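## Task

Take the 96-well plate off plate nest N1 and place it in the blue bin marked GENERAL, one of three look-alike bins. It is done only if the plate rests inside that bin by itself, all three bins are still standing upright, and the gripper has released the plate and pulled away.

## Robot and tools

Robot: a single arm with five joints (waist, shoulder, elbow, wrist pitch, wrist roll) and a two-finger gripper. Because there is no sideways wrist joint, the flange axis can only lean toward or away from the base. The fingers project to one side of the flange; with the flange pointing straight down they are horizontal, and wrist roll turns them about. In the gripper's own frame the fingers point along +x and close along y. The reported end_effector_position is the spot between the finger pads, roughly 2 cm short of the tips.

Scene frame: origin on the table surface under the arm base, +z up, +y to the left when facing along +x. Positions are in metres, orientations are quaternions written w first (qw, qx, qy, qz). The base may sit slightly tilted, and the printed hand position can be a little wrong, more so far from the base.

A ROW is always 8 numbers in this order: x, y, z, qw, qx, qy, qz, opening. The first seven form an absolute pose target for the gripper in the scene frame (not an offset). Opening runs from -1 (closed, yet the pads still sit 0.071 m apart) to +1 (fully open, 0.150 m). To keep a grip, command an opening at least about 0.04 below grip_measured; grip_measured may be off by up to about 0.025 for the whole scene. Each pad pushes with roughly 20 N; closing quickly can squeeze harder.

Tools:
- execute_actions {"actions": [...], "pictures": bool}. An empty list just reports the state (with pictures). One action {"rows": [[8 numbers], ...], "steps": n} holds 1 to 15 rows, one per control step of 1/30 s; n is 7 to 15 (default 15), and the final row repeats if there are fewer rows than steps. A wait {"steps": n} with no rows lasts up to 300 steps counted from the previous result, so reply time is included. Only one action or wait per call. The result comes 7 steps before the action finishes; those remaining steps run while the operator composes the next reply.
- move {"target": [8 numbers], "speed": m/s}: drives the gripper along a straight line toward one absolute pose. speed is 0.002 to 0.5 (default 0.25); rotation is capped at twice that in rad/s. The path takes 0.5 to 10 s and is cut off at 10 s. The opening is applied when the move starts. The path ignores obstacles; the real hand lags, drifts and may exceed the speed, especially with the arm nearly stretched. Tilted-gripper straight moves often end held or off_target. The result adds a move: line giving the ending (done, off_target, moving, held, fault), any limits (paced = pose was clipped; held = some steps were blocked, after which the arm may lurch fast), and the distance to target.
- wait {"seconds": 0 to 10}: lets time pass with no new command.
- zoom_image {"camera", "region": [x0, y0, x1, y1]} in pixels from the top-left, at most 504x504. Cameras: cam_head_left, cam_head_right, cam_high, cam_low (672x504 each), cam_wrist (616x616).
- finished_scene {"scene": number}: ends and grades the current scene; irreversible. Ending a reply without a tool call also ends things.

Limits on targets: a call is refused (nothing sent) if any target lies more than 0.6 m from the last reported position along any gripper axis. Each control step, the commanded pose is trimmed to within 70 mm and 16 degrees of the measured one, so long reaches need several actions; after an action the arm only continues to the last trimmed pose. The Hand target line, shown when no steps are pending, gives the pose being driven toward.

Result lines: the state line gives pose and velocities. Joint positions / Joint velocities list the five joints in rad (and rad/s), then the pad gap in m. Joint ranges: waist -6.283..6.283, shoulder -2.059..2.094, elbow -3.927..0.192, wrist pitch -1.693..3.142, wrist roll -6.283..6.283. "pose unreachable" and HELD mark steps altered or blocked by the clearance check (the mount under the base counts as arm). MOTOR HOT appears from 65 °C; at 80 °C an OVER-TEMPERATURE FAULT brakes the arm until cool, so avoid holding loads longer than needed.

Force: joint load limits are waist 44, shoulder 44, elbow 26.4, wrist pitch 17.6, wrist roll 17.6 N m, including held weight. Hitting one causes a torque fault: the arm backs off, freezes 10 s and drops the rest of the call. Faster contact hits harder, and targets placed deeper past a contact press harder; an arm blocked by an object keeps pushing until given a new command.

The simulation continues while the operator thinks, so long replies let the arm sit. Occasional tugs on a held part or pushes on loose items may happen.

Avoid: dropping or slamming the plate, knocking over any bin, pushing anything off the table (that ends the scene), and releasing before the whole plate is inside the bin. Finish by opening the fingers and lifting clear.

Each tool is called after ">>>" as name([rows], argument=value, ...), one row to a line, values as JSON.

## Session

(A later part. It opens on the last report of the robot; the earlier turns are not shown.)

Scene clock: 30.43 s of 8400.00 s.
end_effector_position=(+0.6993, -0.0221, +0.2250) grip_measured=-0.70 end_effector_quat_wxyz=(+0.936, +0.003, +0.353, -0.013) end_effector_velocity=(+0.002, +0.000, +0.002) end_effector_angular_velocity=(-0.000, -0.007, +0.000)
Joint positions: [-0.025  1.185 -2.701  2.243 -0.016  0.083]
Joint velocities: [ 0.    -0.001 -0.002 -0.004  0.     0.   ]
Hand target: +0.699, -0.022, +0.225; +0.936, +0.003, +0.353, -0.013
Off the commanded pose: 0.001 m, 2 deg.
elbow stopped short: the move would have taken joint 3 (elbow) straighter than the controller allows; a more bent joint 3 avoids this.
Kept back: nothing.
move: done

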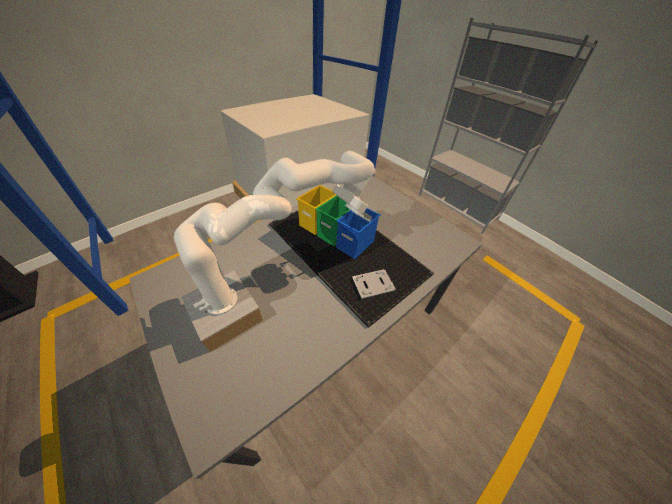

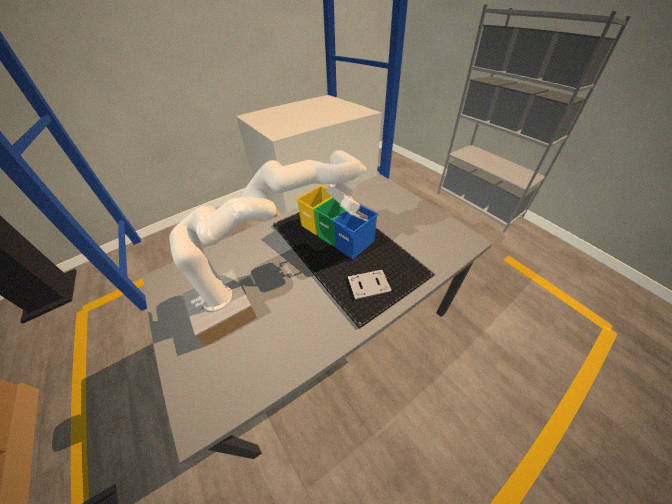

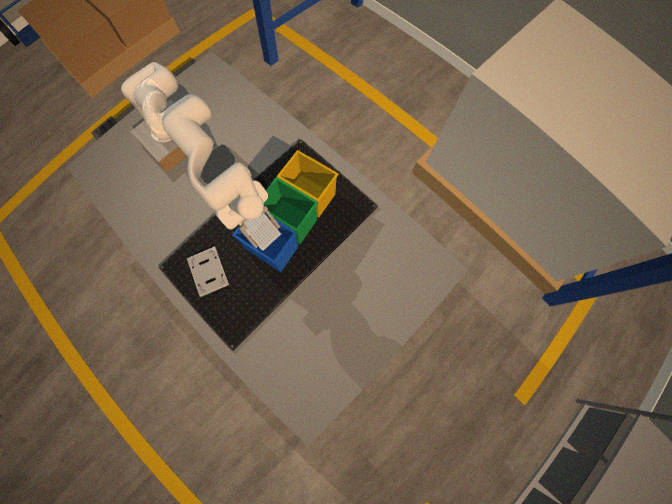

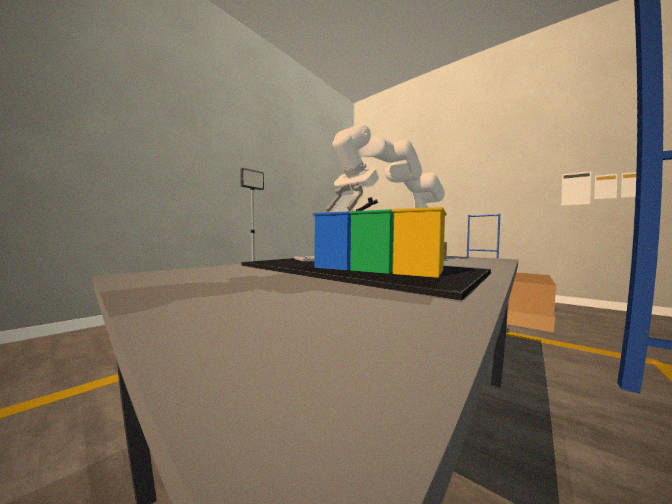

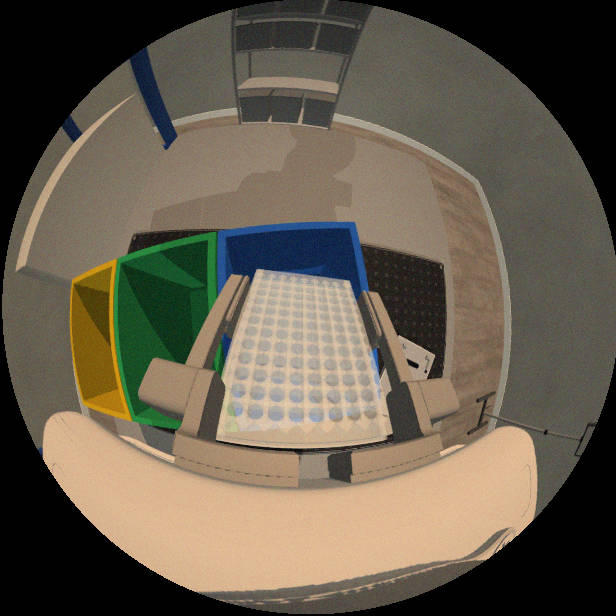

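>>> move(target=[0.70,-0.018,0.222,0.936,0.003,0.353,-0.013,-0.5], speed=0.03)

>>> move(target=[0.62,-0.02,0.33,0.936,0.003,0.353,-0.013,-0.5], speed=0.15)

Scene clock: 31.37 s of 8400.00 s.
end_effector_position=(+0.7000, -0.0182, +0.2220) grip_measured=-0.50 end_effector_quat_wxyz=(+0.936, +0.001, +0.353, -0.012) end_effector_velocity=(+0.000, -0.000, -0.000) end_effector_angular_velocity=(-0.001, -0.001, -0.001)
Joint positions: [-0.018  1.189 -2.701  2.239 -0.012  0.091]
Joint velocities: [ 0.     0.    -0.    -0.001  0.001  0.   ]
Hand target: +0.700, -0.018, +0.222; +0.936, +0.001, +0.353, -0.012
Off the commanded pose: 0.000 m, 0 deg.
elbow stopped short: the move would have taken joint 3 (elbow) straighter than the controller allows; a more bent joint 3 avoids this.
Kept back: nothing.
move: done

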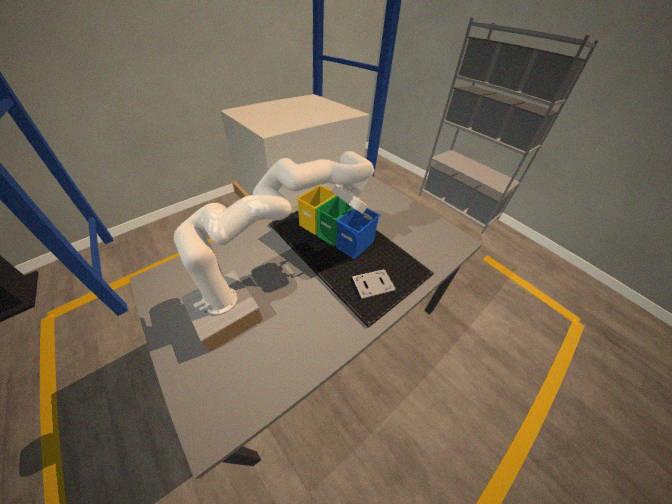

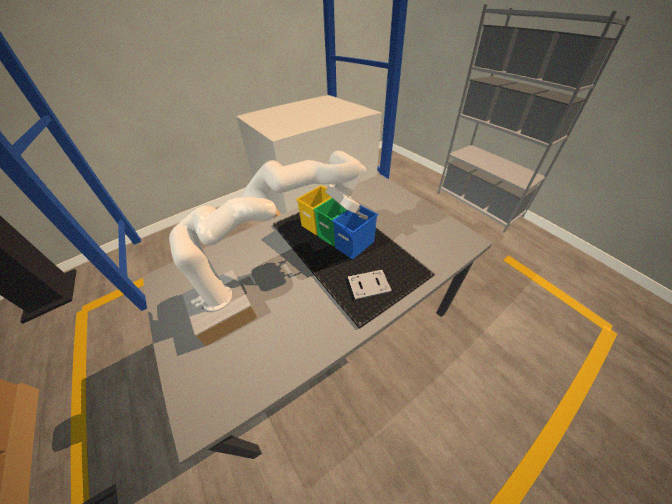

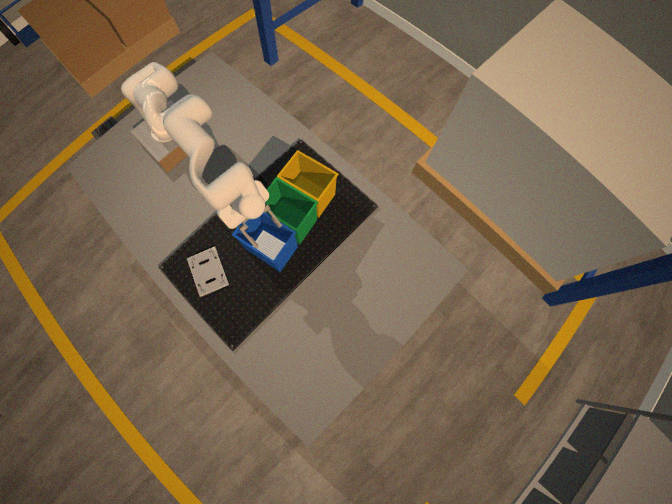

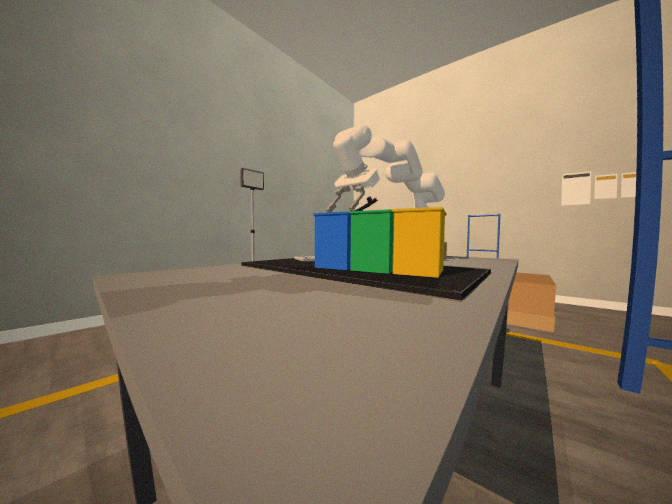

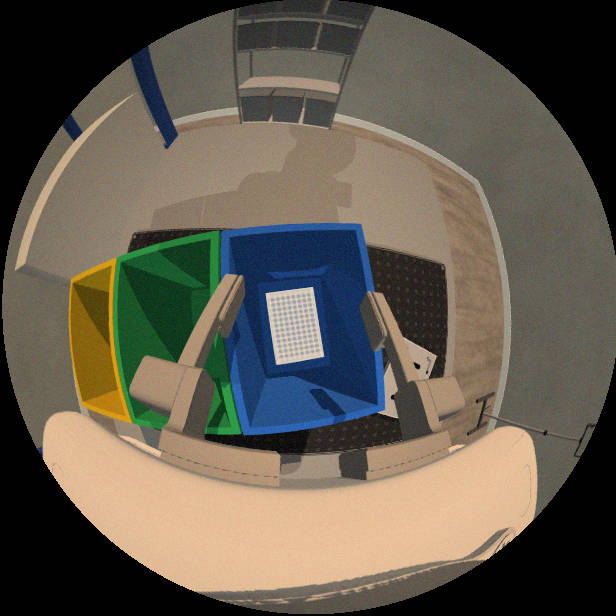

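Scene clock: 32.83 s of 8400.00 s.
end_effector_position=(+0.6203, -0.0201, +0.3296) grip_measured=-0.50 end_effector_quat_wxyz=(+0.935, +0.004, +0.354, -0.014) end_effector_velocity=(+0.001, +0.000, +0.003) end_effector_angular_velocity=(-0.001, -0.015, +0.001)
Joint positions: [-0.029  0.582 -1.968  2.115 -0.019  0.091]
Joint velocities: [ 0.001 -0.015  0.018 -0.018  0.     0.   ]
Hand target: +0.620, -0.020, +0.330; +0.936, +0.004, +0.353, -0.014
Off the commanded pose: 0.001 m, 0 deg.
Kept back: nothing.
move: done

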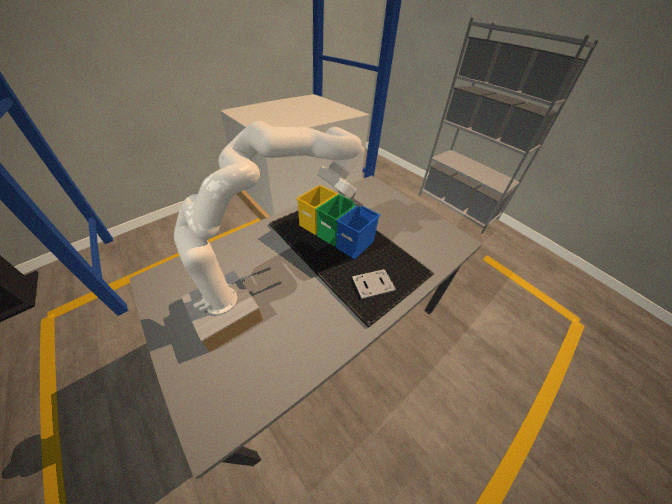

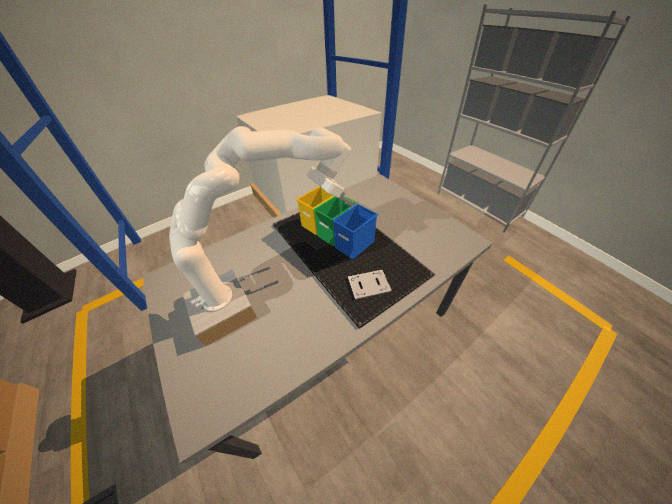

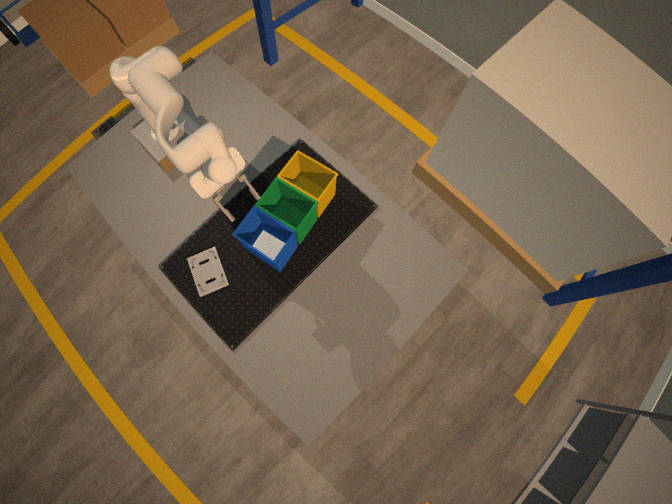

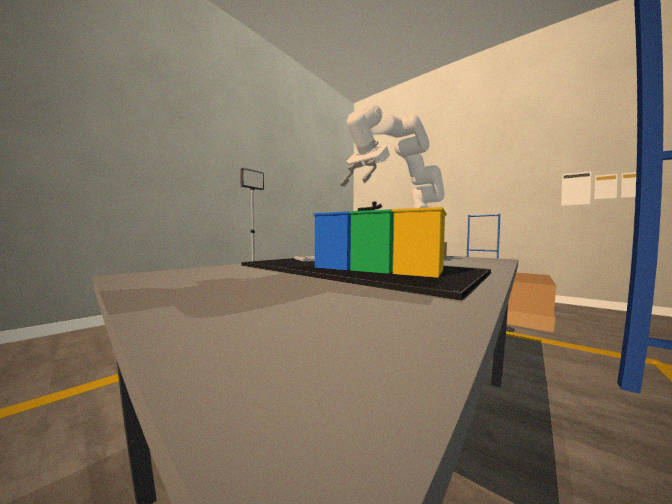

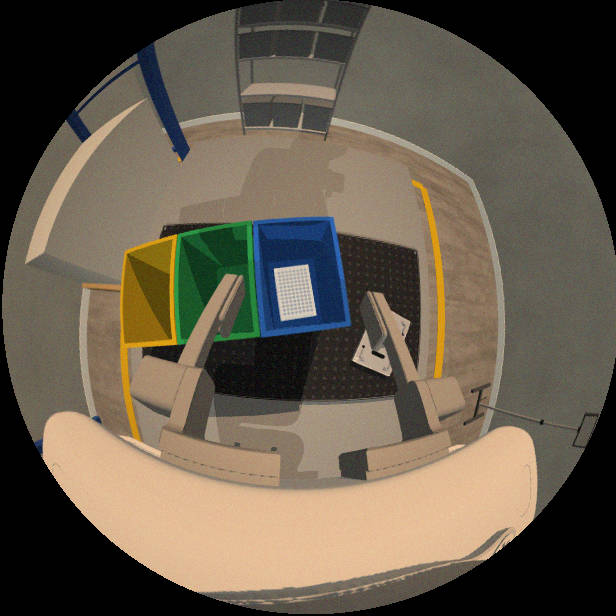

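>>> finished_scene(scene=1)

The scene is finished: the task was done.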